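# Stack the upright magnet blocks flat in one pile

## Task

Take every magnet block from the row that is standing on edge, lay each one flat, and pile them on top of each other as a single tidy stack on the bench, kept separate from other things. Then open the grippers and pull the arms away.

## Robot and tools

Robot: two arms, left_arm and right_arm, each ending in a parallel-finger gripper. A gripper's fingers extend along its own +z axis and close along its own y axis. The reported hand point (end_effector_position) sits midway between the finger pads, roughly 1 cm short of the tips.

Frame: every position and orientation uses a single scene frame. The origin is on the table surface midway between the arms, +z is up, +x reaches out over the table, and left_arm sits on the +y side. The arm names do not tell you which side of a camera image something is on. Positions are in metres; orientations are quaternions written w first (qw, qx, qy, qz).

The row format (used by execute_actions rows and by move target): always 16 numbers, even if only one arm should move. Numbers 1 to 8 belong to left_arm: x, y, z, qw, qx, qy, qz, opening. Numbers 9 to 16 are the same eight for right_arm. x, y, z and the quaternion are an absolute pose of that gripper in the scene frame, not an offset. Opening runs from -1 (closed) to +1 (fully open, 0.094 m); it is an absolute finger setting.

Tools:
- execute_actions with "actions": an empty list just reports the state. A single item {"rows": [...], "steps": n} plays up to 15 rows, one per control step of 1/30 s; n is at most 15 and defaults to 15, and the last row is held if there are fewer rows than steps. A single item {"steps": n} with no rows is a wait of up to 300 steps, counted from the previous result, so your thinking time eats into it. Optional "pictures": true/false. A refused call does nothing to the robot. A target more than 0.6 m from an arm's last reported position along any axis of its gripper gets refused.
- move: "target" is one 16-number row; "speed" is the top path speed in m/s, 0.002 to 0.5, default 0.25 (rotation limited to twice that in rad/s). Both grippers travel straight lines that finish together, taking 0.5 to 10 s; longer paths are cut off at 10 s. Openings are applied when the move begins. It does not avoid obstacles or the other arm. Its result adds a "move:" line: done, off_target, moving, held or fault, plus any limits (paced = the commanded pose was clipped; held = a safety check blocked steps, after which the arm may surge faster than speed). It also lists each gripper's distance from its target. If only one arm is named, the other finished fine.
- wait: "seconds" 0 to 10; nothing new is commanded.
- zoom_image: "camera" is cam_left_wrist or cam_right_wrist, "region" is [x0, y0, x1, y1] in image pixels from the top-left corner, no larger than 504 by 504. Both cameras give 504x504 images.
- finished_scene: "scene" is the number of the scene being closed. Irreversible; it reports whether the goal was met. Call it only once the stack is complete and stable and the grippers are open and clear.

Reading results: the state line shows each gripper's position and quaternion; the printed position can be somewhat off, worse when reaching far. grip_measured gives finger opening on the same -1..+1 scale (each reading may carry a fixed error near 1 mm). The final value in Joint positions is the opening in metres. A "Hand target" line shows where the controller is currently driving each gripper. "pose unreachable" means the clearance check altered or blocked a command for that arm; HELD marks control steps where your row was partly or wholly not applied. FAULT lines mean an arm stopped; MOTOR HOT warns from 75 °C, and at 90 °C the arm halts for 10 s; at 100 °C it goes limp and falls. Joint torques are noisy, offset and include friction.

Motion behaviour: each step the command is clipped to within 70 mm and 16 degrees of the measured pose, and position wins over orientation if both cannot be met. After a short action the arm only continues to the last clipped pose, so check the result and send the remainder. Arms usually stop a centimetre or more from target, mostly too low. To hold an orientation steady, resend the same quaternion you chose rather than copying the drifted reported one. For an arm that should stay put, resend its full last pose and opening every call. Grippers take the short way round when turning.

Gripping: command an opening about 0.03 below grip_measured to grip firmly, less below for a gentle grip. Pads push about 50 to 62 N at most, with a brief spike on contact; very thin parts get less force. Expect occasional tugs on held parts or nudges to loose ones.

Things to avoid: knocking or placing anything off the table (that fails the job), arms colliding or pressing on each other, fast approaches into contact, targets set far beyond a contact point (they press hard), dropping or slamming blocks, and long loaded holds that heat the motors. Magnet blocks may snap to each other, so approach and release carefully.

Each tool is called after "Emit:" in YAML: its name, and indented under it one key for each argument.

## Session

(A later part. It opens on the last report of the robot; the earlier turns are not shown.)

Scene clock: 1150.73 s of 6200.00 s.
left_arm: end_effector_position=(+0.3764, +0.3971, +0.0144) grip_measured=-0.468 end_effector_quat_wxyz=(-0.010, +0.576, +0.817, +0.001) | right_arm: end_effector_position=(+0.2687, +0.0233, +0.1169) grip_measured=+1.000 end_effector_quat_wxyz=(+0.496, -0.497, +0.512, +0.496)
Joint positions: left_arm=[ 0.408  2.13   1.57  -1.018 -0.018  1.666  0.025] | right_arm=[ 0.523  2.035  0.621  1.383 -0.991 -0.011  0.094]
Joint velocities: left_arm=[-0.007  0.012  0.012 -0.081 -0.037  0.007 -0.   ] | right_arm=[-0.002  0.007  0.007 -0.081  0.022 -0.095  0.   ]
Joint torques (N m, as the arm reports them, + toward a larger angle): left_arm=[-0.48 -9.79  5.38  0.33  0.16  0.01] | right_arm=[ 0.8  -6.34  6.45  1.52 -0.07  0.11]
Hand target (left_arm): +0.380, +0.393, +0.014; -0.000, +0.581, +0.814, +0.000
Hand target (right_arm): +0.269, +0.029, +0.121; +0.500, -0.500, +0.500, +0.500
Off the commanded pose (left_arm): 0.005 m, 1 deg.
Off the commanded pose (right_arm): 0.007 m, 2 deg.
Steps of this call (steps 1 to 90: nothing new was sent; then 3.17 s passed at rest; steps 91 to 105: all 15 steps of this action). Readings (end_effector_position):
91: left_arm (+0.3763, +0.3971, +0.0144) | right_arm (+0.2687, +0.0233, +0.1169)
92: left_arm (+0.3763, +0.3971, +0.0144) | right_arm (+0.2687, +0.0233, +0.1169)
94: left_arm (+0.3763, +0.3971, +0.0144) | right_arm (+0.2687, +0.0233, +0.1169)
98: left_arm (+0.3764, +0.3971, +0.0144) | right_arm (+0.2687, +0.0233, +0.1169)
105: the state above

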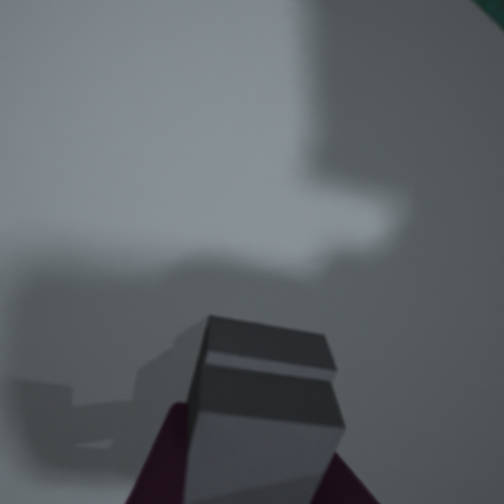

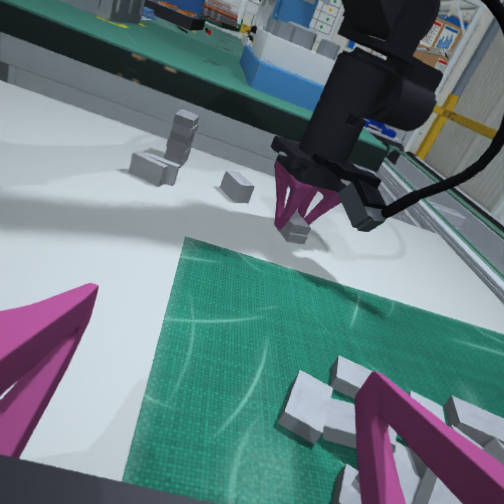

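Emit:
execute_actions:
  actions:
    - {"rows":[[0.380,0.393,0.014,0,0.5807,0.8141,0,-0.46,0.269,0.029,0.121,-0.5,0.5,-0.5,-0.5,1],[0.380,0.393,0.014,0,0.5807,0.8141,0,-0.44,0.269,0.029,0.121,-0.5,0.5,-0.5,-0.5,1],[0.380,0.393,0.014,0,0.5807,0.8141,0,-0.42,0.269,0.029,0.121,-0.5,0.5,-0.5,-0.5,1],[0.380,0.393,0.014,0,0.5807,0.8141,0,-0.38,0.269,0.029,0.121,-0.5,0.5,-0.5,-0.5,1],[0.380,0.393,0.014,0,0.5807,0.8141,0,-0.3,0.269,0.029,0.121,-0.5,0.5,-0.5,-0.5,1],[0.380,0.393,0.014,0,0.5807,0.8141,0,-0.1,0.269,0.029,0.121,-0.5,0.5,-0.5,-0.5,1],[0.380,0.393,0.014,0,0.5807,0.8141,0,0.2,0.269,0.029,0.121,-0.5,0.5,-0.5,-0.5,1],[0.380,0.393,0.014,0,0.5807,0.8141,0,0.5,0.269,0.029,0.121,-0.5,0.5,-0.5,-0.5,1],[0.380,0.393,0.018,0,0.5807,0.8141,0,0.8,0.269,0.029,0.121,-0.5,0.5,-0.5,-0.5,1],[0.380,0.393,0.025,0,0.5807,0.8141,0,1.0,0.269,0.029,0.121,-0.5,0.5,-0.5,-0.5,1],[0.380,0.393,0.035,0,0.5807,0.8141,0,1.0,0.269,0.029,0.121,-0.5,0.5,-0.5,-0.5,1],[0.380,0.393,0.045,0,0.5807,0.8141,0,1.0,0.269,0.029,0.121,-0.5,0.5,-0.5,-0.5,1],[0.380,0.393,0.055,0,0.5807,0.8141,0,1.0,0.269,0.029,0.121,-0.5,0.5,-0.5,-0.5,1],[0.380,0.393,0.065,0,0.5807,0.8141,0,1.0,0.269,0.029,0.121,-0.5,0.5,-0.5,-0.5,1]],"steps":15}
  pictures: false

Emit:
move:
  target: [0.380,0.393,0.065,0,-0.1650,0.9863,0,1.0,0.269,0.029,0.121,-0.5,0.5,-0.5,-0.5,1]
  speed: 0.3

Scene clock: 1160.93 s of 6200.00 s.
left_arm: end_effector_position=(+0.3757, +0.3967, +0.0292) grip_measured=+1.000 end_effector_quat_wxyz=(-0.014, +0.577, +0.817, -0.007) | right_arm: end_effector_position=(+0.2687, +0.0233, +0.1169) grip_measured=+1.000 end_effector_quat_wxyz=(+0.496, -0.497, +0.512, +0.496)
Joint positions: left_arm=[ 0.408  2.127  1.625 -1.094 -0.018  1.667  0.094] | right_arm=[ 0.523  2.035  0.621  1.383 -0.991 -0.011  0.094]
Joint velocities: left_arm=[ 0.007 -0.115  0.466 -0.403  0.037  0.007  0.   ] | right_arm=[-0.002 -0.007 -0.017  0.037  0.022 -0.051  0.   ]
Joint torques (N m, as the arm reports them, + toward a larger angle): left_arm=[ -0.46 -13.19   8.36   0.05   0.17   0.01] | right_arm=[ 0.77 -6.38  6.35  1.52 -0.06  0.09]
Hand target (left_arm): +0.379, +0.393, +0.063; +0.001, +0.581, +0.814, +0.002
Hand target (right_arm): +0.269, +0.029, +0.121; +0.500, -0.500, +0.500, +0.500
Off the commanded pose (left_arm): 0.036 m, 2 deg.
Off the commanded pose (right_arm): 0.007 m, 2 deg.
Steps of this call (steps 1 to 90: nothing new was sent; then 6.70 s passed at rest; steps 91 to 105: all 15 steps of this action). Readings (end_effector_position):
91: left_arm (+0.3764, +0.3971, +0.0144) | right_arm (+0.2687, +0.0233, +0.1169)
92: left_arm (+0.3765, +0.3971, +0.0144) | right_arm (+0.2687, +0.0233, +0.1169)
94: left_arm (+0.3765, +0.3971, +0.0144) | right_arm (+0.2687, +0.0233, +0.1169)
98: left_arm (+0.3765, +0.3971, +0.0144) | right_arm (+0.2687, +0.0233, +0.1169)
105: the state above

Scene clock: 1164.87 s of 6200.00 s.
left_arm: end_effector_position=(+0.3723, +0.3931, +0.0525) grip_measured=+1.000 end_effector_quat_wxyz=(-0.017, -0.164, +0.986, -0.001) | right_arm: end_effector_position=(+0.2687, +0.0233, +0.1169) grip_measured=+1.000 end_effector_quat_wxyz=(+0.496, -0.497, +0.512, +0.496)
Joint positions: left_arm=[ 0.408  2.096  1.671 -1.18  -0.007  0.108  0.094] | right_arm=[ 0.523  2.035  0.621  1.383 -0.991 -0.011  0.094]
Joint velocities: left_arm=[-0.027 -0.007 -0.002 -0.007  0.007 -0.007  0.   ] | right_arm=[ 0.002  0.012 -0.007  0.066  0.037  0.022  0.   ]
Joint torques (N m, as the arm reports them, + toward a larger angle): left_arm=[ -0.48 -10.69   8.33   0.11   0.08  -0.08] | right_arm=[ 0.76 -6.38  6.35  1.52 -0.08  0.1 ]
Hand target (left_arm): +0.380, +0.393, +0.065; -0.000, -0.165, +0.986, -0.000
Hand target (right_arm): +0.269, +0.029, +0.121; +0.500, -0.500, +0.500, +0.500
Off the commanded pose (left_arm): 0.015 m, 2 deg.
Off the commanded pose (right_arm): 0.007 m, 2 deg.
move: off_target (left_arm)

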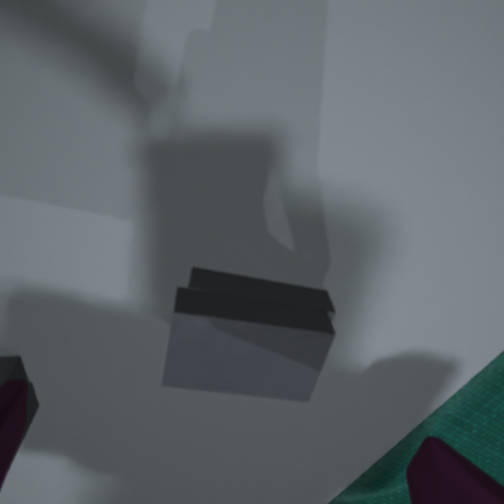

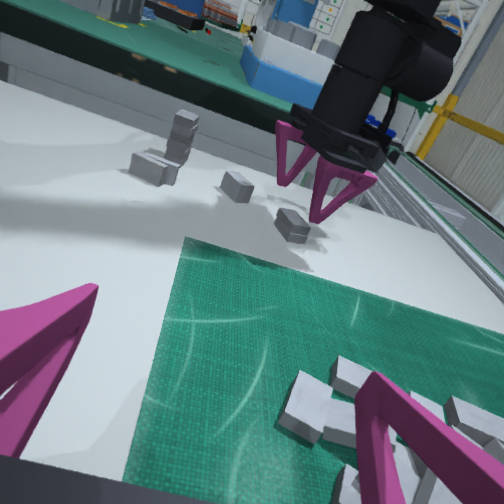

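Emit:
move:
  target: [0.378,0.391,0.014,0,-0.1650,0.9863,0,1.0,0.269,0.029,0.121,-0.5,0.5,-0.5,-0.5,1]
  speed: 0.04

Scene clock: 1173.77 s of 6200.00 s.
left_arm: end_effector_position=(+0.3717, +0.3927, +0.0136) grip_measured=+1.000 end_effector_quat_wxyz=(-0.012, -0.166, +0.986, +0.000) | right_arm: end_effector_position=(+0.2687, +0.0233, +0.1169) grip_measured=+1.000 end_effector_quat_wxyz=(+0.496, -0.497, +0.512, +0.496)
Joint positions: left_arm=[ 0.408  2.122  1.553 -1.024 -0.007  0.104  0.094] | right_arm=[ 0.523  2.035  0.621  1.383 -0.991 -0.011  0.094]
Joint velocities: left_arm=[ 0.002 -0.002 -0.007  0.081 -0.037 -0.007  0.   ] | right_arm=[ 0.017 -0.007  0.002 -0.007 -0.051  0.007  0.   ]
Joint torques (N m, as the arm reports them, + toward a larger angle): left_arm=[-0.71 -9.79  5.52  0.42  0.09 -0.09] | right_arm=[ 0.84 -6.4   6.33  1.51 -0.07  0.12]
Hand target (left_arm): +0.378, +0.391, +0.014; -0.000, -0.165, +0.986, -0.000
Hand target (right_arm): +0.269, +0.029, +0.121; +0.500, -0.500, +0.500, +0.500
Off the commanded pose (left_arm): 0.007 m, 1 deg.
Off the commanded pose (right_arm): 0.007 m, 2 deg.
After step 90, 4.50 s passed at rest.
move: done

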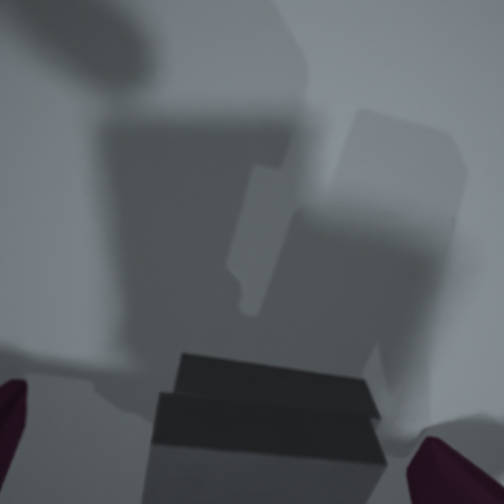

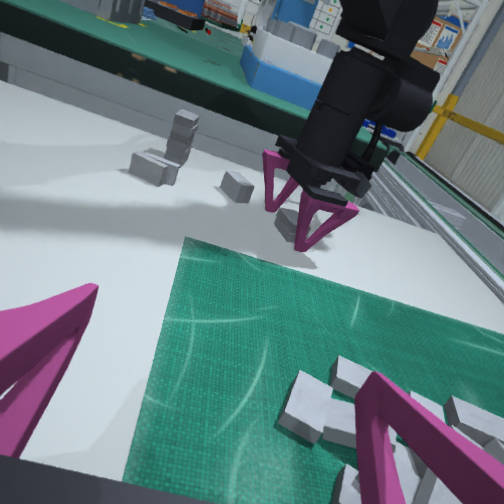

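Emit:
execute_actions:
  actions:
    - {"rows":[[0.378,0.391,0.014,0,-0.1650,0.9863,0,0.7,0.269,0.029,0.121,-0.5,0.5,-0.5,-0.5,1],[0.378,0.391,0.014,0,-0.1650,0.9863,0,0.5,0.269,0.029,0.121,-0.5,0.5,-0.5,-0.5,1],[0.378,0.391,0.014,0,-0.1650,0.9863,0,0.3,0.269,0.029,0.121,-0.5,0.5,-0.5,-0.5,1],[0.378,0.391,0.014,0,-0.1650,0.9863,0,0.2,0.269,0.029,0.121,-0.5,0.5,-0.5,-0.5,1],[0.378,0.391,0.014,0,-0.1650,0.9863,0,0.12,0.269,0.029,0.121,-0.5,0.5,-0.5,-0.5,1],[0.378,0.391,0.014,0,-0.1650,0.9863,0,0.06,0.269,0.029,0.121,-0.5,0.5,-0.5,-0.5,1],[0.378,0.391,0.014,0,-0.1650,0.9863,0,0.02,0.269,0.029,0.121,-0.5,0.5,-0.5,-0.5,1],[0.378,0.391,0.014,0,-0.1650,0.9863,0,-0.02,0.269,0.029,0.121,-0.5,0.5,-0.5,-0.5,1],[0.378,0.391,0.014,0,-0.1650,0.9863,0,-0.05,0.269,0.029,0.121,-0.5,0.5,-0.5,-0.5,1],[0.378,0.391,0.014,0,-0.1650,0.9863,0,-0.07,0.269,0.029,0.121,-0.5,0.5,-0.5,-0.5,1],[0.378,0.391,0.014,0,-0.1650,0.9863,0,-0.09,0.269,0.029,0.121,-0.5,0.5,-0.5,-0.5,1],[0.378,0.391,0.014,0,-0.1650,0.9863,0,-0.10,0.269,0.029,0.121,-0.5,0.5,-0.5,-0.5,1],[0.378,0.391,0.014,0,-0.1650,0.9863,0,-0.11,0.269,0.029,0.121,-0.5,0.5,-0.5,-0.5,1],[0.378,0.391,0.014,0,-0.1650,0.9863,0,-0.12,0.269,0.029,0.121,-0.5,0.5,-0.5,-0.5,1],[0.378,0.391,0.014,0,-0.1650,0.9863,0,-0.13,0.269,0.029,0.121,-0.5,0.5,-0.5,-0.5,1]],"steps":15}

Scene clock: 1189.03 s of 6200.00 s.
left_arm: end_effector_position=(+0.3724, +0.3920, +0.0136) grip_measured=-0.108 end_effector_quat_wxyz=(-0.010, -0.166, +0.986, -0.002) | right_arm: end_effector_position=(+0.2687, +0.0233, +0.1169) grip_measured=+1.000 end_effector_quat_wxyz=(+0.496, -0.497, +0.512, +0.496)
Joint positions: left_arm=[ 0.408  2.122  1.553 -1.023 -0.002  0.103  0.042] | right_arm=[ 0.523  2.035  0.621  1.383 -0.991 -0.011  0.094]
Joint velocities: left_arm=[ 0.002  0.012 -0.007 -0.051 -0.081 -0.051  0.001] | right_arm=[-0.007  0.007  0.002 -0.022  0.051 -0.051  0.   ]
Joint torques (N m, as the arm reports them, + toward a larger angle): left_arm=[-0.77 -9.83  5.42  0.4   0.02 -0.07] | right_arm=[ 0.81 -6.4   6.34  1.5  -0.11  0.11]
Hand target (left_arm): +0.378, +0.391, +0.014; -0.000, -0.165, +0.986, -0.000
Hand target (right_arm): +0.269, +0.029, +0.121; +0.500, -0.500, +0.500, +0.500
Off the commanded pose (left_arm): 0.006 m, 1 deg.
Off the commanded pose (right_arm): 0.007 m, 2 deg.
Steps of this call (steps 1 to 90: nothing new was sent; then 11.77 s passed at rest; steps 91 to 105: all 15 steps of this action). Readings (end_effector_position):
91: left_arm (+0.3720, +0.3929, +0.0136) | right_arm (+0.2687, +0.0233, +0.1169)
92: left_arm (+0.3720, +0.3929, +0.0136) | right_arm (+0.2687, +0.0233, +0.1169)
94: left_arm (+0.3720, +0.3929, +0.0136) | right_arm (+0.2687, +0.0233, +0.1169)
98: left_arm (+0.3723, +0.3923, +0.0136) | right_arm (+0.2687, +0.0233, +0.1169)
105: the state above

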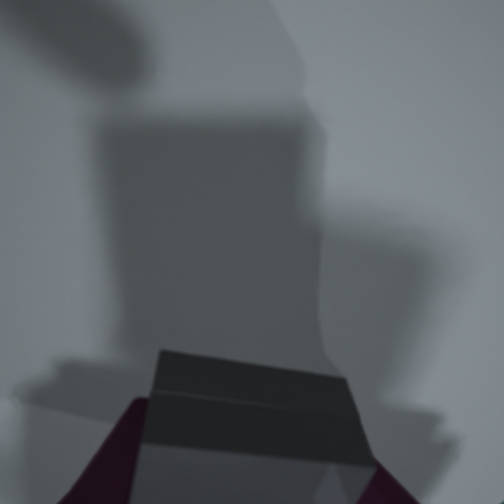

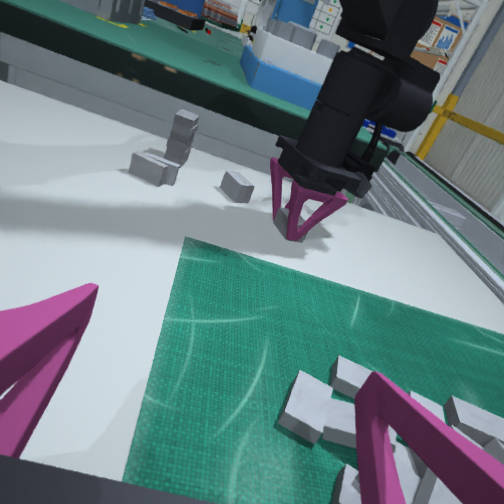

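Emit:
execute_actions:
  actions:
    - {"rows":[[0.378,0.391,0.014,0,-0.1650,0.9863,0,-0.10,0.269,0.029,0.121,-0.5,0.5,-0.5,-0.5,1],[0.378,0.391,0.014,0,-0.1650,0.9863,0,-0.08,0.269,0.029,0.121,-0.5,0.5,-0.5,-0.5,1],[0.378,0.391,0.014,0,-0.1650,0.9863,0,-0.05,0.269,0.029,0.121,-0.5,0.5,-0.5,-0.5,1],[0.378,0.391,0.014,0,-0.1650,0.9863,0,0.0,0.269,0.029,0.121,-0.5,0.5,-0.5,-0.5,1],[0.378,0.391,0.014,0,-0.1650,0.9863,0,0.2,0.269,0.029,0.121,-0.5,0.5,-0.5,-0.5,1],[0.378,0.391,0.014,0,-0.1650,0.9863,0,0.5,0.269,0.029,0.121,-0.5,0.5,-0.5,-0.5,1],[0.378,0.391,0.016,0,-0.1650,0.9863,0,0.8,0.269,0.029,0.121,-0.5,0.5,-0.5,-0.5,1],[0.378,0.391,0.022,0,-0.1650,0.9863,0,1.0,0.269,0.029,0.121,-0.5,0.5,-0.5,-0.5,1],[0.378,0.391,0.030,0,-0.1650,0.9863,0,1.0,0.269,0.029,0.121,-0.5,0.5,-0.5,-0.5,1],[0.378,0.391,0.040,0,-0.1650,0.9863,0,1.0,0.269,0.029,0.121,-0.5,0.5,-0.5,-0.5,1],[0.378,0.391,0.050,0,-0.1650,0.9863,0,1.0,0.269,0.029,0.121,-0.5,0.5,-0.5,-0.5,1],[0.378,0.391,0.060,0,-0.1650,0.9863,0,1.0,0.269,0.029,0.121,-0.5,0.5,-0.5,-0.5,1],[0.378,0.391,0.070,0,-0.1650,0.9863,0,1.0,0.269,0.029,0.121,-0.5,0.5,-0.5,-0.5,1]],"steps":15}
  pictures: false

Emit:
move:
  target: [0.31,0.465,0.09,-0.10,-0.322,0.940,-0.034,1.0,0.269,0.029,0.121,-0.5,0.5,-0.5,-0.5,1]
  speed: 0.15

Scene clock: 1206.27 s of 6200.00 s.
left_arm: end_effector_position=(+0.3745, +0.3930, +0.0379) grip_measured=+1.000 end_effector_quat_wxyz=(-0.014, -0.166, +0.986, -0.003) | right_arm: end_effector_position=(+0.2687, +0.0233, +0.1169) grip_measured=+1.000 end_effector_quat_wxyz=(+0.496, -0.497, +0.512, +0.496)
Joint positions: left_arm=[ 0.408  2.11   1.634 -1.123 -0.002  0.103  0.094] | right_arm=[ 0.523  2.035  0.621  1.383 -0.991 -0.011  0.094]
Joint velocities: left_arm=[-0.012 -0.183  0.437 -0.33  -0.022 -0.022  0.   ] | right_arm=[-0.017 -0.022  0.017 -0.007 -0.007  0.022  0.   ]
Joint torques (N m, as the arm reports them, + toward a larger angle): left_arm=[ -0.68 -12.39   7.86   0.04   0.01  -0.06] | right_arm=[ 0.87 -6.42  6.4   1.51 -0.08  0.1 ]
Hand target (left_arm): +0.377, +0.391, +0.068; +0.002, -0.165, +0.986, +0.000
Hand target (right_arm): +0.269, +0.029, +0.121; +0.500, -0.500, +0.500, +0.500
Off the commanded pose (left_arm): 0.032 m, 2 deg.
Off the commanded pose (right_arm): 0.007 m, 2 deg.
Steps of this call (steps 1 to 90: nothing new was sent; then 13.73 s passed at rest; steps 91 to 105: all 15 steps of this action). Readings (end_effector_position):
91: left_arm (+0.3725, +0.3921, +0.0136) | right_arm (+0.2687, +0.0233, +0.1169)
92: left_arm (+0.3725, +0.3921, +0.0136) | right_arm (+0.2687, +0.0233, +0.1169)
94: left_arm (+0.3725, +0.3921, +0.0136) | right_arm (+0.2687, +0.0233, +0.1169)
98: left_arm (+0.3725, +0.3921, +0.0136) | right_arm (+0.2687, +0.0233, +0.1169)
105: the state above

Scene clock: 1208.60 s of 6200.00 s.
left_arm: end_effector_position=(+0.3082, +0.4602, +0.0833) grip_measured=+1.000 end_effector_quat_wxyz=(-0.107, -0.315, +0.942, -0.039) | right_arm: end_effector_position=(+0.2687, +0.0233, +0.1169) grip_measured=+1.000 end_effector_quat_wxyz=(+0.496, -0.497, +0.512, +0.496)
Joint positions: left_arm=[ 0.649  2.211  1.951 -1.54  -0.002  0.032  0.094] | right_arm=[ 0.523  2.035  0.621  1.383 -0.991 -0.011  0.094]
Joint velocities: left_arm=[ 0.007  0.007  0.017  0.037 -0.037 -0.051  0.   ] | right_arm=[-0.012 -0.002 -0.007 -0.007 -0.037  0.007  0.   ]
Joint torques (N m, as the arm reports them, + toward a larger angle): left_arm=[  0.41 -10.22   8.08  -0.28  -0.05  -0.08] | right_arm=[ 0.84 -6.39  6.41  1.51 -0.07  0.11]
Hand target (left_arm): +0.309, +0.464, +0.090; -0.101, -0.321, +0.941, -0.035
Hand target (right_arm): +0.269, +0.029, +0.121; +0.500, -0.500, +0.500, +0.500
Off the commanded pose (left_arm): 0.008 m, 1 deg.
Off the commanded pose (right_arm): 0.007 m, 2 deg.
move: done

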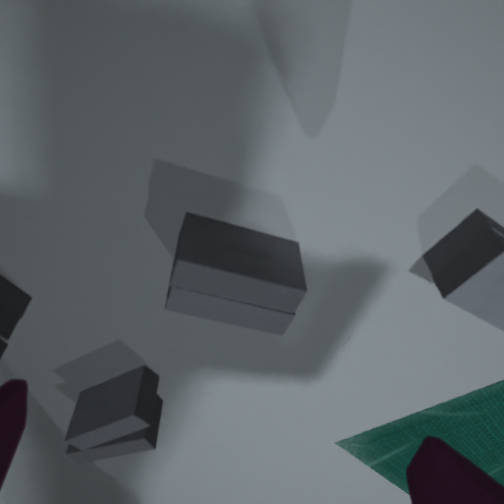

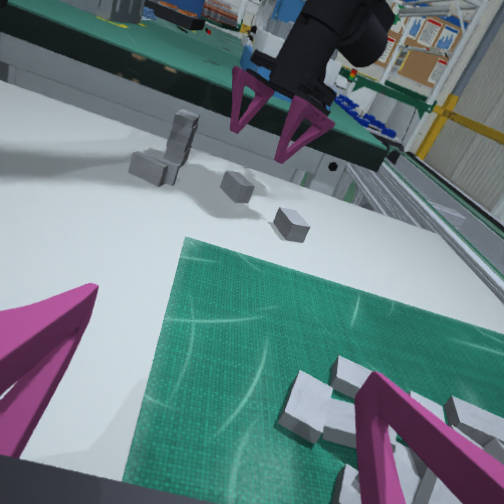

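Emit:
move:
  target: [0.303,0.460,0.048,-0.170,-0.3193,0.9303,-0.0584,1.0,0.269,0.029,0.121,-0.5,0.5,-0.5,-0.5,1]
  speed: 0.06

Emit:
move:
  target: [0.302,0.460,0.022,-0.170,-0.3193,0.9303,-0.0584,0.7,0.269,0.029,0.121,-0.5,0.5,-0.5,-0.5,1]
  speed: 0.03

Scene clock: 1217.50 s of 6200.00 s.
left_arm: end_effector_position=(+0.3018, +0.4551, +0.0399) grip_measured=+1.000 end_effector_quat_wxyz=(-0.175, -0.314, +0.931, -0.064) | right_arm: end_effector_position=(+0.2687, +0.0233, +0.1169) grip_measured=+1.000 end_effector_quat_wxyz=(+0.496, -0.497, +0.512, +0.496)
Joint positions: left_arm=[ 0.649  2.355  1.978 -1.569 -0.002  0.028  0.094] | right_arm=[ 0.523  2.035  0.621  1.383 -0.991 -0.011  0.094]
Joint velocities: left_arm=[ 0.002 -0.012 -0.012 -0.081  0.022 -0.081  0.   ] | right_arm=[-0.012  0.002 -0.007 -0.007  0.007 -0.022  0.   ]
Joint torques (N m, as the arm reports them, + toward a larger angle): left_arm=[  0.42 -11.3    7.7   -0.52  -0.07  -0.09] | right_arm=[ 0.73 -6.38  6.37  1.52 -0.08  0.09]
Hand target (left_arm): +0.303, +0.460, +0.048; -0.169, -0.319, +0.931, -0.057
Hand target (right_arm): +0.269, +0.029, +0.121; +0.500, -0.500, +0.500, +0.500
Off the commanded pose (left_arm): 0.010 m, 1 deg.
Off the commanded pose (right_arm): 0.007 m, 2 deg.
joint sent to its limit (left arm) — the command would take joint 4 (wrist pitch) past its lower limit, so that joint was sent only as far as its limit.
After step 90, 4.50 s passed at rest.
move: done

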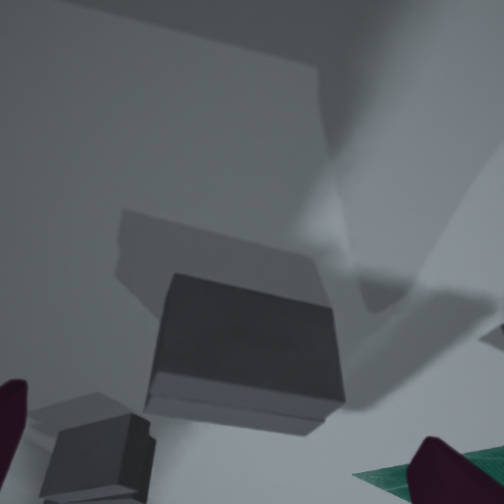

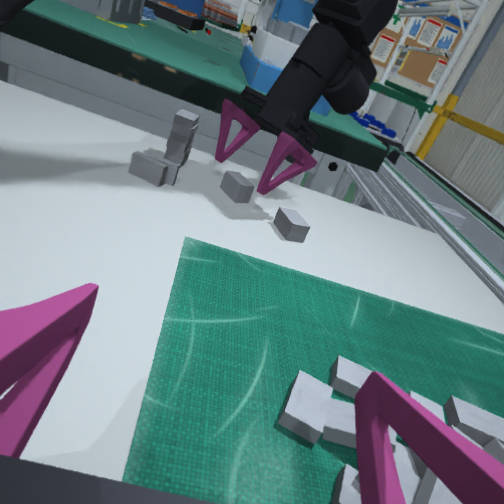

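Scene clock: 1218.43 s of 6200.00 s.
left_arm: end_effector_position=(+0.3019, +0.4552, +0.0227) grip_measured=+0.703 end_effector_quat_wxyz=(-0.177, -0.314, +0.931, -0.064) | right_arm: end_effector_position=(+0.2687, +0.0233, +0.1169) grip_measured=+1.000 end_effector_quat_wxyz=(+0.496, -0.497, +0.512, +0.496)
Joint positions: left_arm=[ 0.649  2.373  1.938 -1.514 -0.002  0.028  0.08 ] | right_arm=[ 0.523  2.035  0.621  1.383 -0.991 -0.011  0.094]
Joint velocities: left_arm=[-0.012  0.017 -0.012  0.037 -0.037 -0.095 -0.001] | right_arm=[-0.007  0.017 -0.007  0.007 -0.007  0.081  0.   ]
Joint torques (N m, as the arm reports them, + toward a larger angle): left_arm=[  0.63 -11.3    4.93  -0.27  -0.05  -0.09] | right_arm=[ 0.87 -6.38  6.35  1.51 -0.08  0.11]
Hand target (left_arm): +0.302, +0.460, +0.022; -0.170, -0.319, +0.930, -0.059
Hand target (right_arm): +0.269, +0.029, +0.121; +0.500, -0.500, +0.500, +0.500
Off the commanded pose (left_arm): 0.005 m, 1 deg.
Off the commanded pose (right_arm): 0.007 m, 2 deg.
move: done

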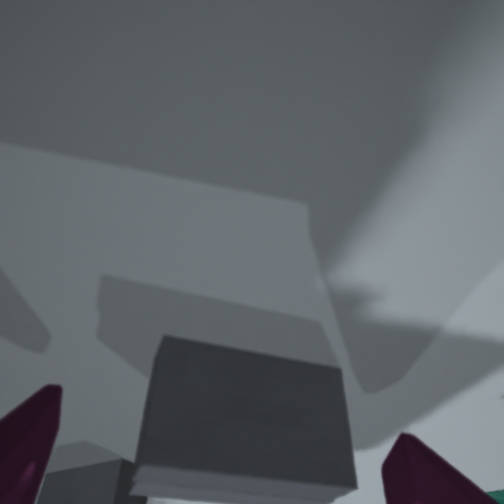

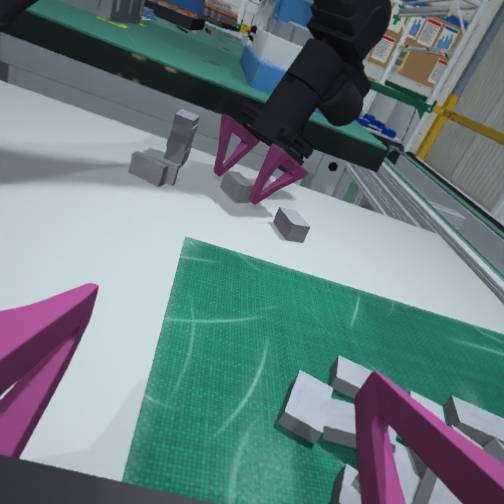

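Emit:
move:
  target: [0.302,0.460,0.015,-0.170,-0.3193,0.9303,-0.0584,0.4,0.269,0.029,0.121,-0.5,0.5,-0.5,-0.5,1]
  speed: 0.015

Scene clock: 1222.90 s of 6200.00 s.
left_arm: end_effector_position=(+0.3026, +0.4557, +0.0180) grip_measured=+0.403 end_effector_quat_wxyz=(-0.173, -0.314, +0.931, -0.063) | right_arm: end_effector_position=(+0.2687, +0.0233, +0.1169) grip_measured=+1.000 end_effector_quat_wxyz=(+0.496, -0.497, +0.512, +0.496)
Joint positions: left_arm=[ 0.649  2.373  1.922 -1.491 -0.002  0.028  0.066] | right_arm=[ 0.523  2.035  0.621  1.383 -0.991 -0.011  0.094]
Joint velocities: left_arm=[-0.012 -0.027  0.007 -0.022 -0.007 -0.051  0.001] | right_arm=[-0.002  0.007  0.002  0.007 -0.11   0.051  0.   ]
Joint torques (N m, as the arm reports them, + toward a larger angle): left_arm=[  0.55 -10.73   4.8   -0.27  -0.04  -0.09] | right_arm=[ 0.77 -6.34  6.38  1.52 -0.1   0.11]
Hand target (left_arm): +0.302, +0.460, +0.015; -0.170, -0.319, +0.930, -0.059
Hand target (right_arm): +0.269, +0.029, +0.121; +0.500, -0.500, +0.500, +0.500
Off the commanded pose (left_arm): 0.005 m, 1 deg.
Off the commanded pose (right_arm): 0.007 m, 2 deg.
After step 90, 0.33 s passed at rest.
move: done

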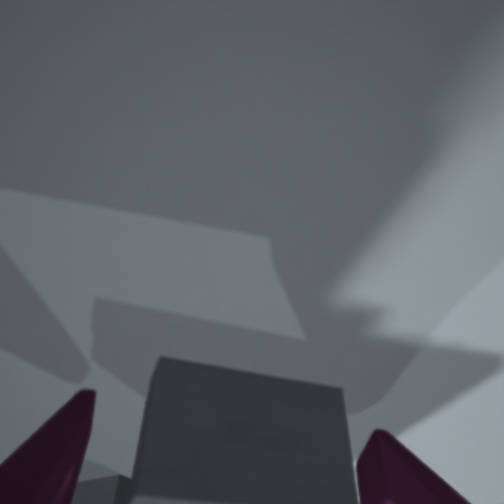

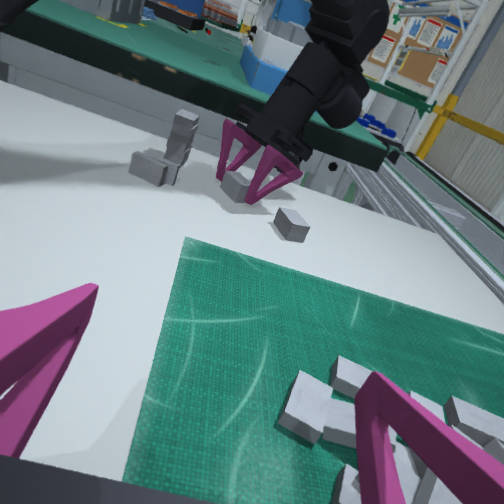

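Emit:
execute_actions:
  actions: []

Scene clock: 1244.00 s of 6200.00 s.
left_arm: end_effector_position=(+0.3028, +0.4558, +0.0179) grip_measured=+0.403 end_effector_quat_wxyz=(-0.173, -0.314, +0.932, -0.063) | right_arm: end_effector_position=(+0.2687, +0.0233, +0.1169) grip_measured=+1.000 end_effector_quat_wxyz=(+0.496, -0.497, +0.512, +0.496)
Joint positions: left_arm=[ 0.649  2.373  1.922 -1.49  -0.002  0.028  0.066] | right_arm=[ 0.523  2.035  0.621  1.383 -0.991 -0.011  0.094]
Joint velocities: left_arm=[-0.002  0.017 -0.007 -0.022  0.007 -0.022  0.001] | right_arm=[-0.012 -0.002  0.002  0.007  0.007  0.007  0.   ]
Joint torques (N m, as the arm reports them, + toward a larger angle): left_arm=[  0.56 -10.71   4.9   -0.24  -0.06  -0.08] | right_arm=[ 0.7  -6.35  6.33  1.51 -0.08  0.11]
Hand target (left_arm): +0.302, +0.460, +0.015; -0.170, -0.319, +0.930, -0.059
Hand target (right_arm): +0.269, +0.029, +0.121; +0.500, -0.500, +0.500, +0.500
Off the commanded pose (left_arm): 0.005 m, 1 deg.
Off the commanded pose (right_arm): 0.007 m, 2 deg.
Steps of this call (steps 1 to 90: nothing new was sent; then 18.10 s passed at rest). Readings (end_effector_position):
1: left_arm (+0.3026, +0.4557, +0.0180) | right_arm (+0.2687, +0.0233, +0.1169)
2: left_arm (+0.3027, +0.4557, +0.0179) | right_arm (+0.2687, +0.0233, +0.1169)
4: left_arm (+0.3027, +0.4558, +0.0179) | right_arm (+0.2687, +0.0233, +0.1169)
8: left_arm (+0.3028, +0.4558, +0.0179) | right_arm (+0.2687, +0.0233, +0.1169)
90: the state above

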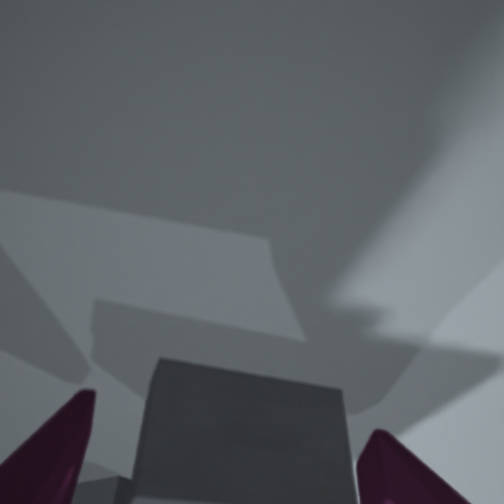

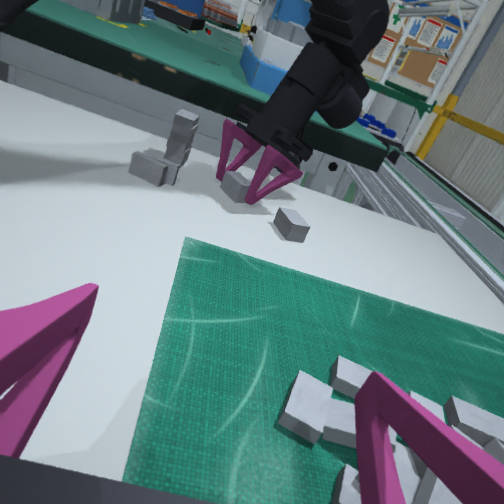

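Emit:
execute_actions:
  actions:
    - {"rows":[[0.302,0.460,0.013,-0.170,-0.3193,0.9303,-0.0584,0.2,0.269,0.029,0.121,-0.5,0.5,-0.5,-0.5,1],[0.302,0.460,0.013,-0.170,-0.3193,0.9303,-0.0584,0.1,0.269,0.029,0.121,-0.5,0.5,-0.5,-0.5,1],[0.302,0.460,0.013,-0.170,-0.3193,0.9303,-0.0584,0.0,0.269,0.029,0.121,-0.5,0.5,-0.5,-0.5,1]],"steps":15}
  pictures: false

Emit:
execute_actions:
  actions:
    - {"rows":[[0.302,0.460,0.013,-0.170,-0.3193,0.9303,-0.0584,-0.05,0.269,0.029,0.121,-0.5,0.5,-0.5,-0.5,1],[0.302,0.460,0.013,-0.170,-0.3193,0.9303,-0.0584,-0.05,0.269,0.029,0.121,-0.5,0.5,-0.5,-0.5,1],[0.302,0.460,0.013,-0.170,-0.3193,0.9303,-0.0584,-0.08,0.269,0.029,0.121,-0.5,0.5,-0.5,-0.5,1],[0.302,0.460,0.013,-0.170,-0.3193,0.9303,-0.0584,-0.08,0.269,0.029,0.121,-0.5,0.5,-0.5,-0.5,1],[0.302,0.460,0.013,-0.170,-0.3193,0.9303,-0.0584,-0.10,0.269,0.029,0.121,-0.5,0.5,-0.5,-0.5,1],[0.302,0.460,0.013,-0.170,-0.3193,0.9303,-0.0584,-0.10,0.269,0.029,0.121,-0.5,0.5,-0.5,-0.5,1],[0.302,0.460,0.013,-0.170,-0.3193,0.9303,-0.0584,-0.12,0.269,0.029,0.121,-0.5,0.5,-0.5,-0.5,1],[0.302,0.460,0.013,-0.170,-0.3193,0.9303,-0.0584,-0.12,0.269,0.029,0.121,-0.5,0.5,-0.5,-0.5,1],[0.302,0.460,0.013,-0.170,-0.3193,0.9303,-0.0584,-0.14,0.269,0.029,0.121,-0.5,0.5,-0.5,-0.5,1]],"steps":15}

Scene clock: 1252.97 s of 6200.00 s.
left_arm: end_effector_position=(+0.3040, +0.4568, +0.0173) grip_measured=+0.003 end_effector_quat_wxyz=(-0.170, -0.314, +0.932, -0.062) | right_arm: end_effector_position=(+0.2687, +0.0233, +0.1169) grip_measured=+1.000 end_effector_quat_wxyz=(+0.496, -0.497, +0.512, +0.496)
Joint positions: left_arm=[ 0.649  2.373  1.922 -1.483 -0.002  0.028  0.047] | right_arm=[ 0.523  2.035  0.621  1.383 -0.991 -0.011  0.094]
Joint velocities: left_arm=[-0.007 -0.007 -0.017 -0.051  0.051  0.022  0.001] | right_arm=[-0.012  0.002  0.012 -0.066 -0.051  0.022  0.   ]
Joint torques (N m, as the arm reports them, + toward a larger angle): left_arm=[  0.59 -10.58   4.5   -0.2   -0.06  -0.09] | right_arm=[ 0.8  -6.39  6.39  1.51 -0.07  0.09]
Hand target (left_arm): +0.302, +0.460, +0.013; -0.170, -0.319, +0.930, -0.059
Hand target (right_arm): +0.269, +0.029, +0.121; +0.500, -0.500, +0.500, +0.500
Off the commanded pose (left_arm): 0.006 m, 1 deg.
Off the commanded pose (right_arm): 0.007 m, 2 deg.
Steps of this call (steps 1 to 90: nothing new was sent; then 5.47 s passed at rest; steps 91 to 105: all 15 steps of this action). Readings (end_effector_position):
91: left_arm (+0.3029, +0.4560, +0.0178) | right_arm (+0.2687, +0.0233, +0.1169)
92: left_arm (+0.3031, +0.4561, +0.0177) | right_arm (+0.2687, +0.0233, +0.1169)
94: left_arm (+0.3035, +0.4564, +0.0175) | right_arm (+0.2687, +0.0233, +0.1169)
98: left_arm (+0.3038, +0.4567, +0.0173) | right_arm (+0.2687, +0.0233, +0.1169)
105: the state above

Scene clock: 1253.47 s of 6200.00 s.
left_arm: end_effector_position=(+0.3040, +0.4568, +0.0173) grip_measured=-0.103 end_effector_quat_wxyz=(-0.170, -0.314, +0.932, -0.062) | right_arm: end_effector_position=(+0.2687, +0.0233, +0.1169) grip_measured=+1.000 end_effector_quat_wxyz=(+0.496, -0.497, +0.512, +0.496)
Joint positions: left_arm=[ 0.649  2.373  1.922 -1.483 -0.002  0.027  0.042] | right_arm=[ 0.523  2.035  0.621  1.383 -0.991 -0.011  0.094]
Joint velocities: left_arm=[ 0.012 -0.002 -0.017 -0.022  0.037  0.022 -0.   ] | right_arm=[-0.007 -0.007 -0.002 -0.051 -0.022 -0.022  0.   ]
Joint torques (N m, as the arm reports them, + toward a larger angle): left_arm=[  0.57 -10.54   4.37  -0.22  -0.08  -0.08] | right_arm=[ 0.84 -6.39  6.3   1.52 -0.09  0.09]
Hand target (left_arm): +0.302, +0.460, +0.013; -0.170, -0.319, +0.930, -0.059
Hand target (right_arm): +0.269, +0.029, +0.121; +0.500, -0.500, +0.500, +0.500
Off the commanded pose (left_arm): 0.006 m, 1 deg.
Off the commanded pose (right_arm): 0.007 m, 2 deg.
Steps of this call (steps 1 to 15: all 15 steps of this action). Readings (end_effector_position):
1: left_arm (+0.3040, +0.4568, +0.0173) | right_arm (+0.2687, +0.0233, +0.1169)
2: left_arm (+0.3040, +0.4568, +0.0173) | right_arm (+0.2687, +0.0233, +0.1169)
4: left_arm (+0.3040, +0.4568, +0.0173) | right_arm (+0.2687, +0.0233, +0.1169)
8: left_arm (+0.3040, +0.4568, +0.0173) | right_arm (+0.2687, +0.0233, +0.1169)
15: the state above

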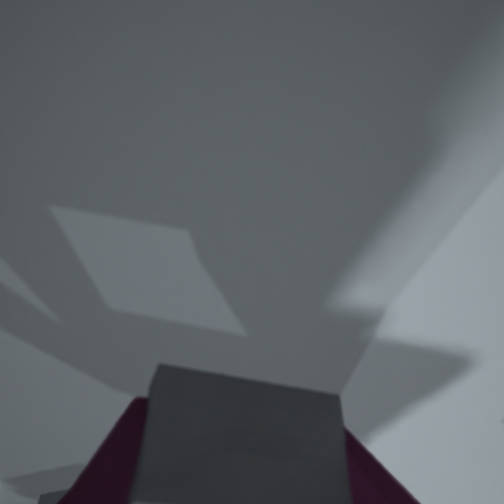

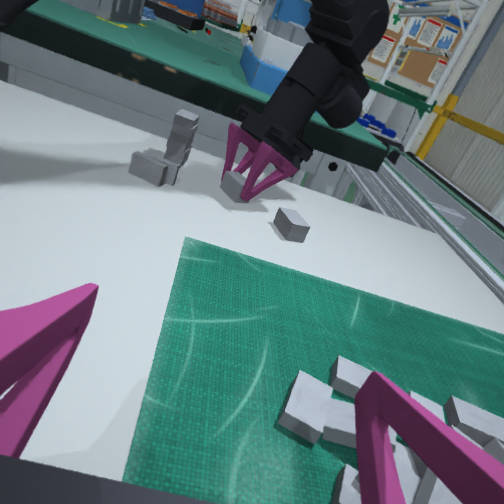

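Emit:
move:
  target: [0.300,0.452,0.065,-0.135,-0.321,0.936,-0.046,-0.14,0.269,0.029,0.121,-0.5,0.5,-0.5,-0.5,1]
  speed: 0.1

Scene clock: 1256.40 s of 6200.00 s.
left_arm: end_effector_position=(+0.3014, +0.4547, +0.0509) grip_measured=-0.103 end_effector_quat_wxyz=(-0.139, -0.320, +0.936, -0.049) | right_arm: end_effector_position=(+0.2687, +0.0233, +0.1169) grip_measured=+1.000 end_effector_quat_wxyz=(+0.496, -0.497, +0.512, +0.496)
Joint positions: left_arm=[ 0.649  2.258  1.881 -1.491 -0.002  0.018  0.042] | right_arm=[ 0.523  2.035  0.621  1.383 -0.991 -0.011  0.094]
Joint velocities: left_arm=[-0.012  0.007 -0.007 -0.037 -0.022 -0.022 -0.002] | right_arm=[-0.017 -0.007 -0.002  0.007 -0.037 -0.066  0.   ]
Joint torques (N m, as the arm reports them, + toward a larger angle): left_arm=[ -0.49 -12.72   6.12  -0.53   0.    -0.1 ] | right_arm=[ 0.77 -6.34  6.34  1.52 -0.08  0.11]
Hand target (left_arm): +0.300, +0.452, +0.065; -0.135, -0.322, +0.936, -0.046
Hand target (right_arm): +0.269, +0.029, +0.121; +0.500, -0.500, +0.500, +0.500
Off the commanded pose (left_arm): 0.014 m, 1 deg.
Off the commanded pose (right_arm): 0.007 m, 2 deg.
move: off_target (left_arm)

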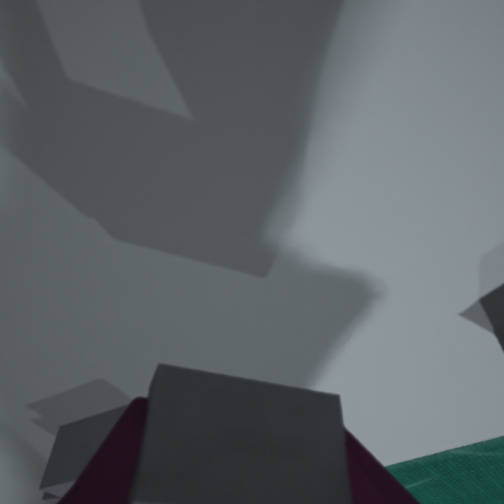

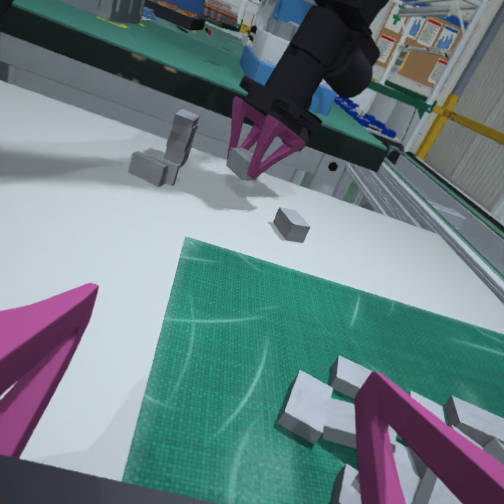

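Emit:
zoom_image:
  camera: "cam_right_wrist"
  region: [190,100,320,230]

Emit:
move:
  target: [0.30,0.36,0.14,0.30,-0.182,0.936,0.058,-0.14,0.269,0.029,0.121,-0.5,0.5,-0.5,-0.5,1]
  speed: 0.15

Region (190, 100, 320, 230) of cam_right_wrist's 504x504 image, scaled by 3.877, with more detail than that image has.

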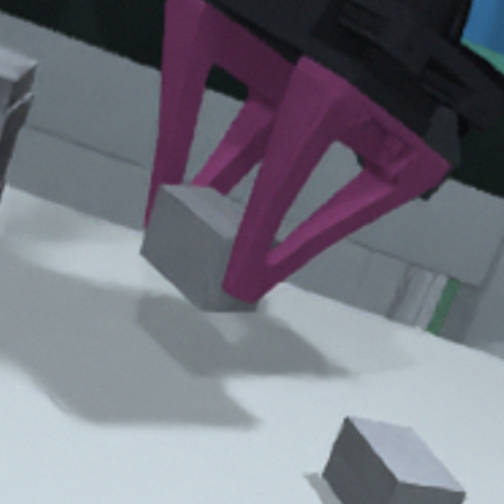

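Scene clock: 1262.93 s of 6200.00 s.
left_arm: end_effector_position=(+0.2876, +0.3586, +0.1224) grip_measured=-0.103 end_effector_quat_wxyz=(+0.258, -0.197, +0.944, +0.047) | right_arm: end_effector_position=(+0.2687, +0.0233, +0.1169) grip_measured=+1.000 end_effector_quat_wxyz=(+0.496, -0.497, +0.512, +0.496)
Joint positions: left_arm=[ 0.458  1.201  0.849 -0.69   0.051  0.061  0.042] | right_arm=[ 0.523  2.035  0.621  1.383 -0.991 -0.011  0.094]
Joint velocities: left_arm=[-0.007 -0.027 -0.002 -0.007  0.022  0.007 -0.   ] | right_arm=[-0.012  0.002  0.007  0.007  0.022 -0.037  0.   ]
Joint torques (N m, as the arm reports them, + toward a larger angle): left_arm=[-1.13 -5.21  7.43  1.53  0.09 -0.01] | right_arm=[ 0.74 -6.37  6.37  1.54 -0.07  0.1 ]
Hand target (left_arm): +0.300, +0.360, +0.141; +0.301, -0.187, +0.934, +0.055
Hand target (right_arm): +0.269, +0.029, +0.121; +0.500, -0.500, +0.500, +0.500
Off the commanded pose (left_arm): 0.022 m, 5 deg.
Off the commanded pose (right_arm): 0.007 m, 2 deg.
move: off_target (left_arm)

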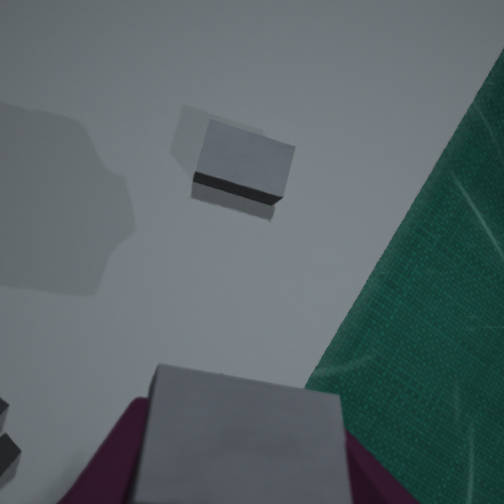

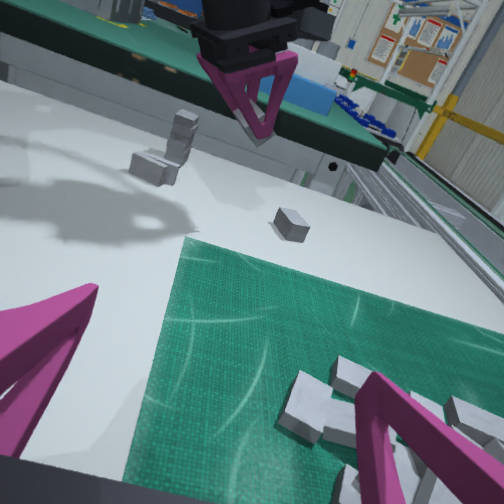

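Emit:
move:
  target: [0.340,0.379,0.105,0.5832,-0.1331,0.7954,0.0976,-0.14,0.269,0.029,0.121,-0.5,0.5,-0.5,-0.5,1]
  speed: 0.15

Scene clock: 1268.73 s of 6200.00 s.
left_arm: end_effector_position=(+0.3358, +0.3746, +0.0840) grip_measured=-0.103 end_effector_quat_wxyz=(+0.552, -0.142, +0.817, +0.084) | right_arm: end_effector_position=(+0.2687, +0.0233, +0.1169) grip_measured=+1.000 end_effector_quat_wxyz=(+0.496, -0.497, +0.512, +0.496)
Joint positions: left_arm=[0.508 1.376 0.222 0.76  0.198 0.061 0.042] | right_arm=[ 0.523  2.035  0.621  1.383 -0.991 -0.011  0.094]
Joint velocities: left_arm=[-0.012  0.017 -0.007  0.037  0.022 -0.037 -0.   ] | right_arm=[-0.007  0.002  0.002  0.051  0.007 -0.066  0.   ]
Joint torques (N m, as the arm reports them, + toward a larger angle): left_arm=[ 0.92 -2.61  5.73  2.27  0.15 -0.06] | right_arm=[ 0.78 -6.32  6.37  1.5  -0.08  0.1 ]
Hand target (left_arm): +0.342, +0.380, +0.103; +0.583, -0.136, +0.796, +0.093
Hand target (right_arm): +0.269, +0.029, +0.121; +0.500, -0.500, +0.500, +0.500
Off the commanded pose (left_arm): 0.022 m, 5 deg.
Off the commanded pose (right_arm): 0.007 m, 2 deg.
move: off_target (left_arm)

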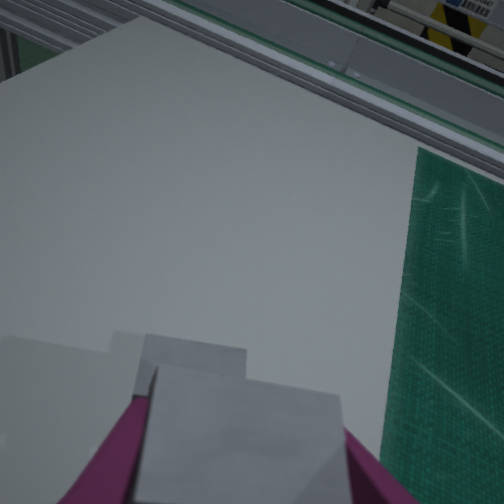

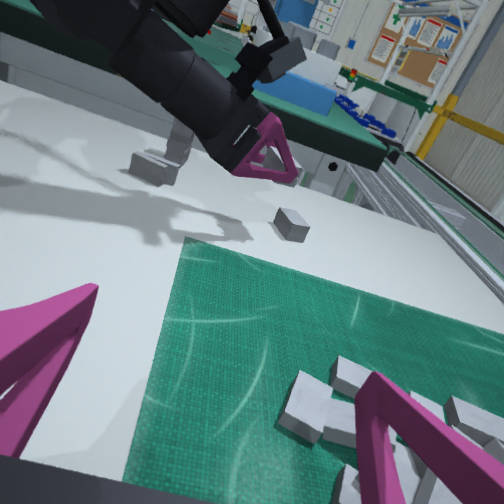

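Emit:
zoom_image:
  camera: "cam_left_wrist"
  region: [60,300,400,504]

Emit:
zoom_image:
  camera: "cam_right_wrist"
  region: [210,100,340,260]

Region (60, 300, 400, 504) of cam_left_wrist's 504x504 image, scaled by 1.482, with more detail than that image has; it fills the top 302 rows of this view, and the rest is white.

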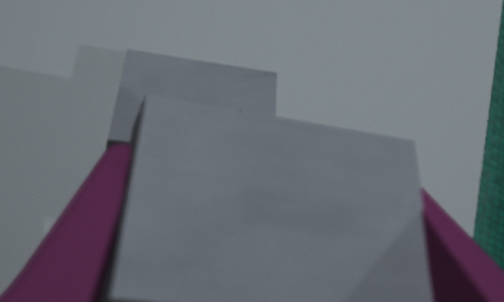

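Region (210, 100, 340, 260) of cam_right_wrist's 504x504 image, scaled by 3.150, with more detail than that image has; it fills the left 410 columns of this view, and the rest is white.

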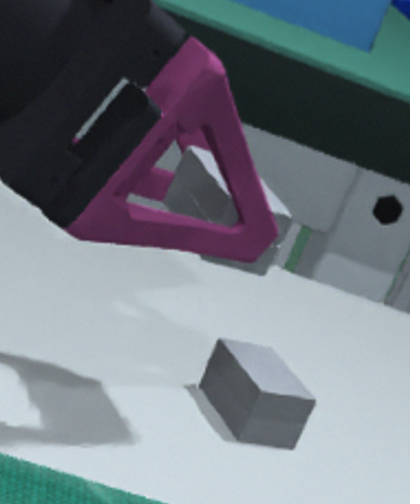

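Emit:
move:
  target: [0.3785,0.398,0.078,0.5832,-0.1331,0.7954,0.0976,-0.14,0.269,0.029,0.121,-0.5,0.5,-0.5,-0.5,1]
  speed: 0.08

Scene clock: 1303.43 s of 6200.00 s.
left_arm: end_effector_position=(+0.3615, +0.3903, +0.0494) grip_measured=-0.103 end_effector_quat_wxyz=(+0.542, -0.146, +0.824, +0.081) | right_arm: end_effector_position=(+0.2687, +0.0233, +0.1169) grip_measured=+1.000 end_effector_quat_wxyz=(+0.496, -0.497, +0.512, +0.496)
Joint positions: left_arm=[0.508 1.701 0.303 0.978 0.196 0.06  0.042] | right_arm=[ 0.523  2.035  0.621  1.383 -0.991 -0.011  0.094]
Joint velocities: left_arm=[ 0.007  0.007 -0.002  0.066 -0.022  0.007 -0.   ] | right_arm=[-0.012 -0.007 -0.017 -0.037 -0.007 -0.066  0.   ]
Joint torques (N m, as the arm reports them, + toward a larger angle): left_arm=[-0.8  -4.55  6.97  2.26 -0.02 -0.06] | right_arm=[ 0.79 -6.37  6.38  1.54 -0.08  0.11]
Hand target (left_arm): +0.377, +0.397, +0.077; +0.583, -0.133, +0.796, +0.097
Hand target (right_arm): +0.269, +0.029, +0.121; +0.500, -0.500, +0.500, +0.500
Off the commanded pose (left_arm): 0.034 m, 6 deg.
Off the commanded pose (right_arm): 0.007 m, 2 deg.
After step 90, 30.47 s passed at rest.
move: off_target (left_arm)

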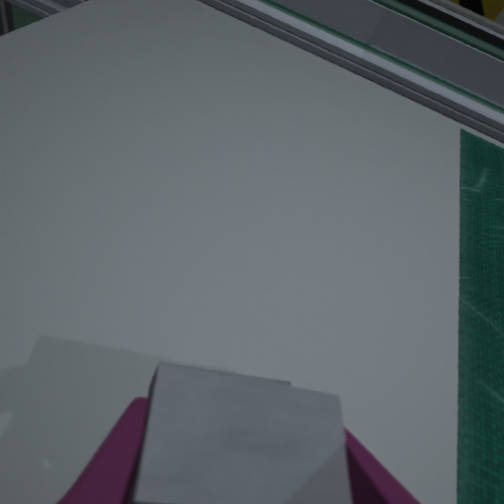

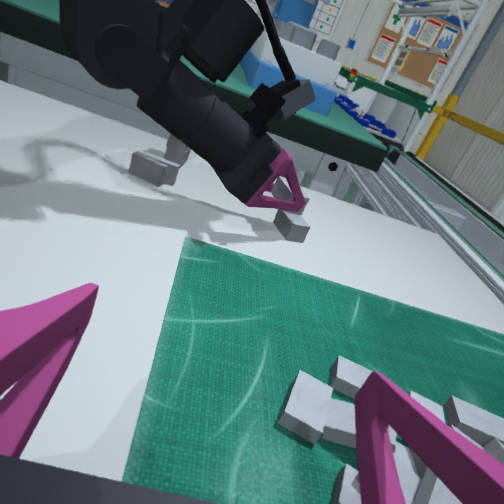

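Emit:
zoom_image:
  camera: "cam_right_wrist"
  region: [230,140,340,260]

Emit:
execute_actions:
  actions:
    - {"rows":[[0.3785,0.400,0.095,0.5832,-0.1331,0.7954,0.0976,-0.14,0.269,0.029,0.121,-0.5,0.5,-0.5,-0.5,1]],"steps":15}
  pictures: false

Region (230, 140, 340, 260) of cam_right_wrist's 504x504 image, scaled by 4.200, with more detail than that image has; it fills the left 462 columns of this view, and the rest is white.

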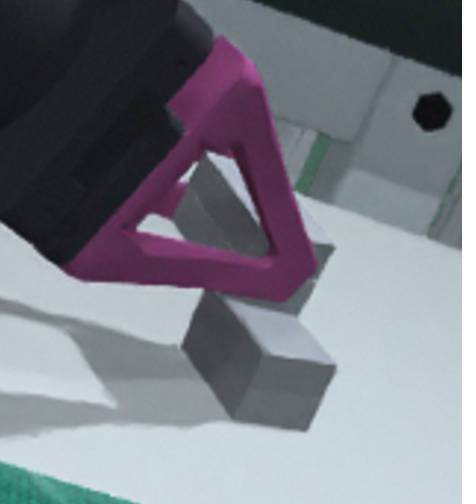

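Scene clock: 1308.07 s of 6200.00 s.
left_arm: end_effector_position=(+0.3669, +0.3935, +0.0660) grip_measured=-0.103 end_effector_quat_wxyz=(+0.548, -0.144, +0.820, +0.083) | right_arm: end_effector_position=(+0.2687, +0.0233, +0.1169) grip_measured=+1.000 end_effector_quat_wxyz=(+0.496, -0.497, +0.512, +0.496)
Joint positions: left_arm=[0.508 1.632 0.336 0.891 0.196 0.06  0.042] | right_arm=[ 0.523  2.035  0.621  1.383 -0.991 -0.011  0.094]
Joint velocities: left_arm=[-0.017 -0.012  0.017 -0.037  0.066  0.051 -0.001] | right_arm=[-0.002 -0.002 -0.012  0.022 -0.007 -0.051  0.   ]
Joint torques (N m, as the arm reports them, + toward a larger angle): left_arm=[-0.15 -6.76  7.08  1.99  0.04 -0.02] | right_arm=[ 0.77 -6.3   6.29  1.52 -0.1   0.09]
Hand target (left_arm): +0.378, +0.400, +0.095; +0.583, -0.133, +0.795, +0.097
Hand target (right_arm): +0.269, +0.029, +0.121; +0.500, -0.500, +0.500, +0.500
Off the commanded pose (left_arm): 0.032 m, 5 deg.
Off the commanded pose (right_arm): 0.007 m, 2 deg.
Steps of this call (steps 1 to 90: nothing new was sent; then 1.13 s passed at rest; steps 91 to 105: all 15 steps of this action). Readings (end_effector_position):
91: left_arm (+0.3618, +0.3905, +0.0506) | right_arm (+0.2687, +0.0233, +0.1169)
92: left_arm (+0.3616, +0.3903, +0.0522) | right_arm (+0.2687, +0.0233, +0.1169)
94: left_arm (+0.3638, +0.3917, +0.0609) | right_arm (+0.2687, +0.0233, +0.1169)
98: left_arm (+0.3684, +0.3944, +0.0706) | right_arm (+0.2687, +0.0233, +0.1169)
105: the state above


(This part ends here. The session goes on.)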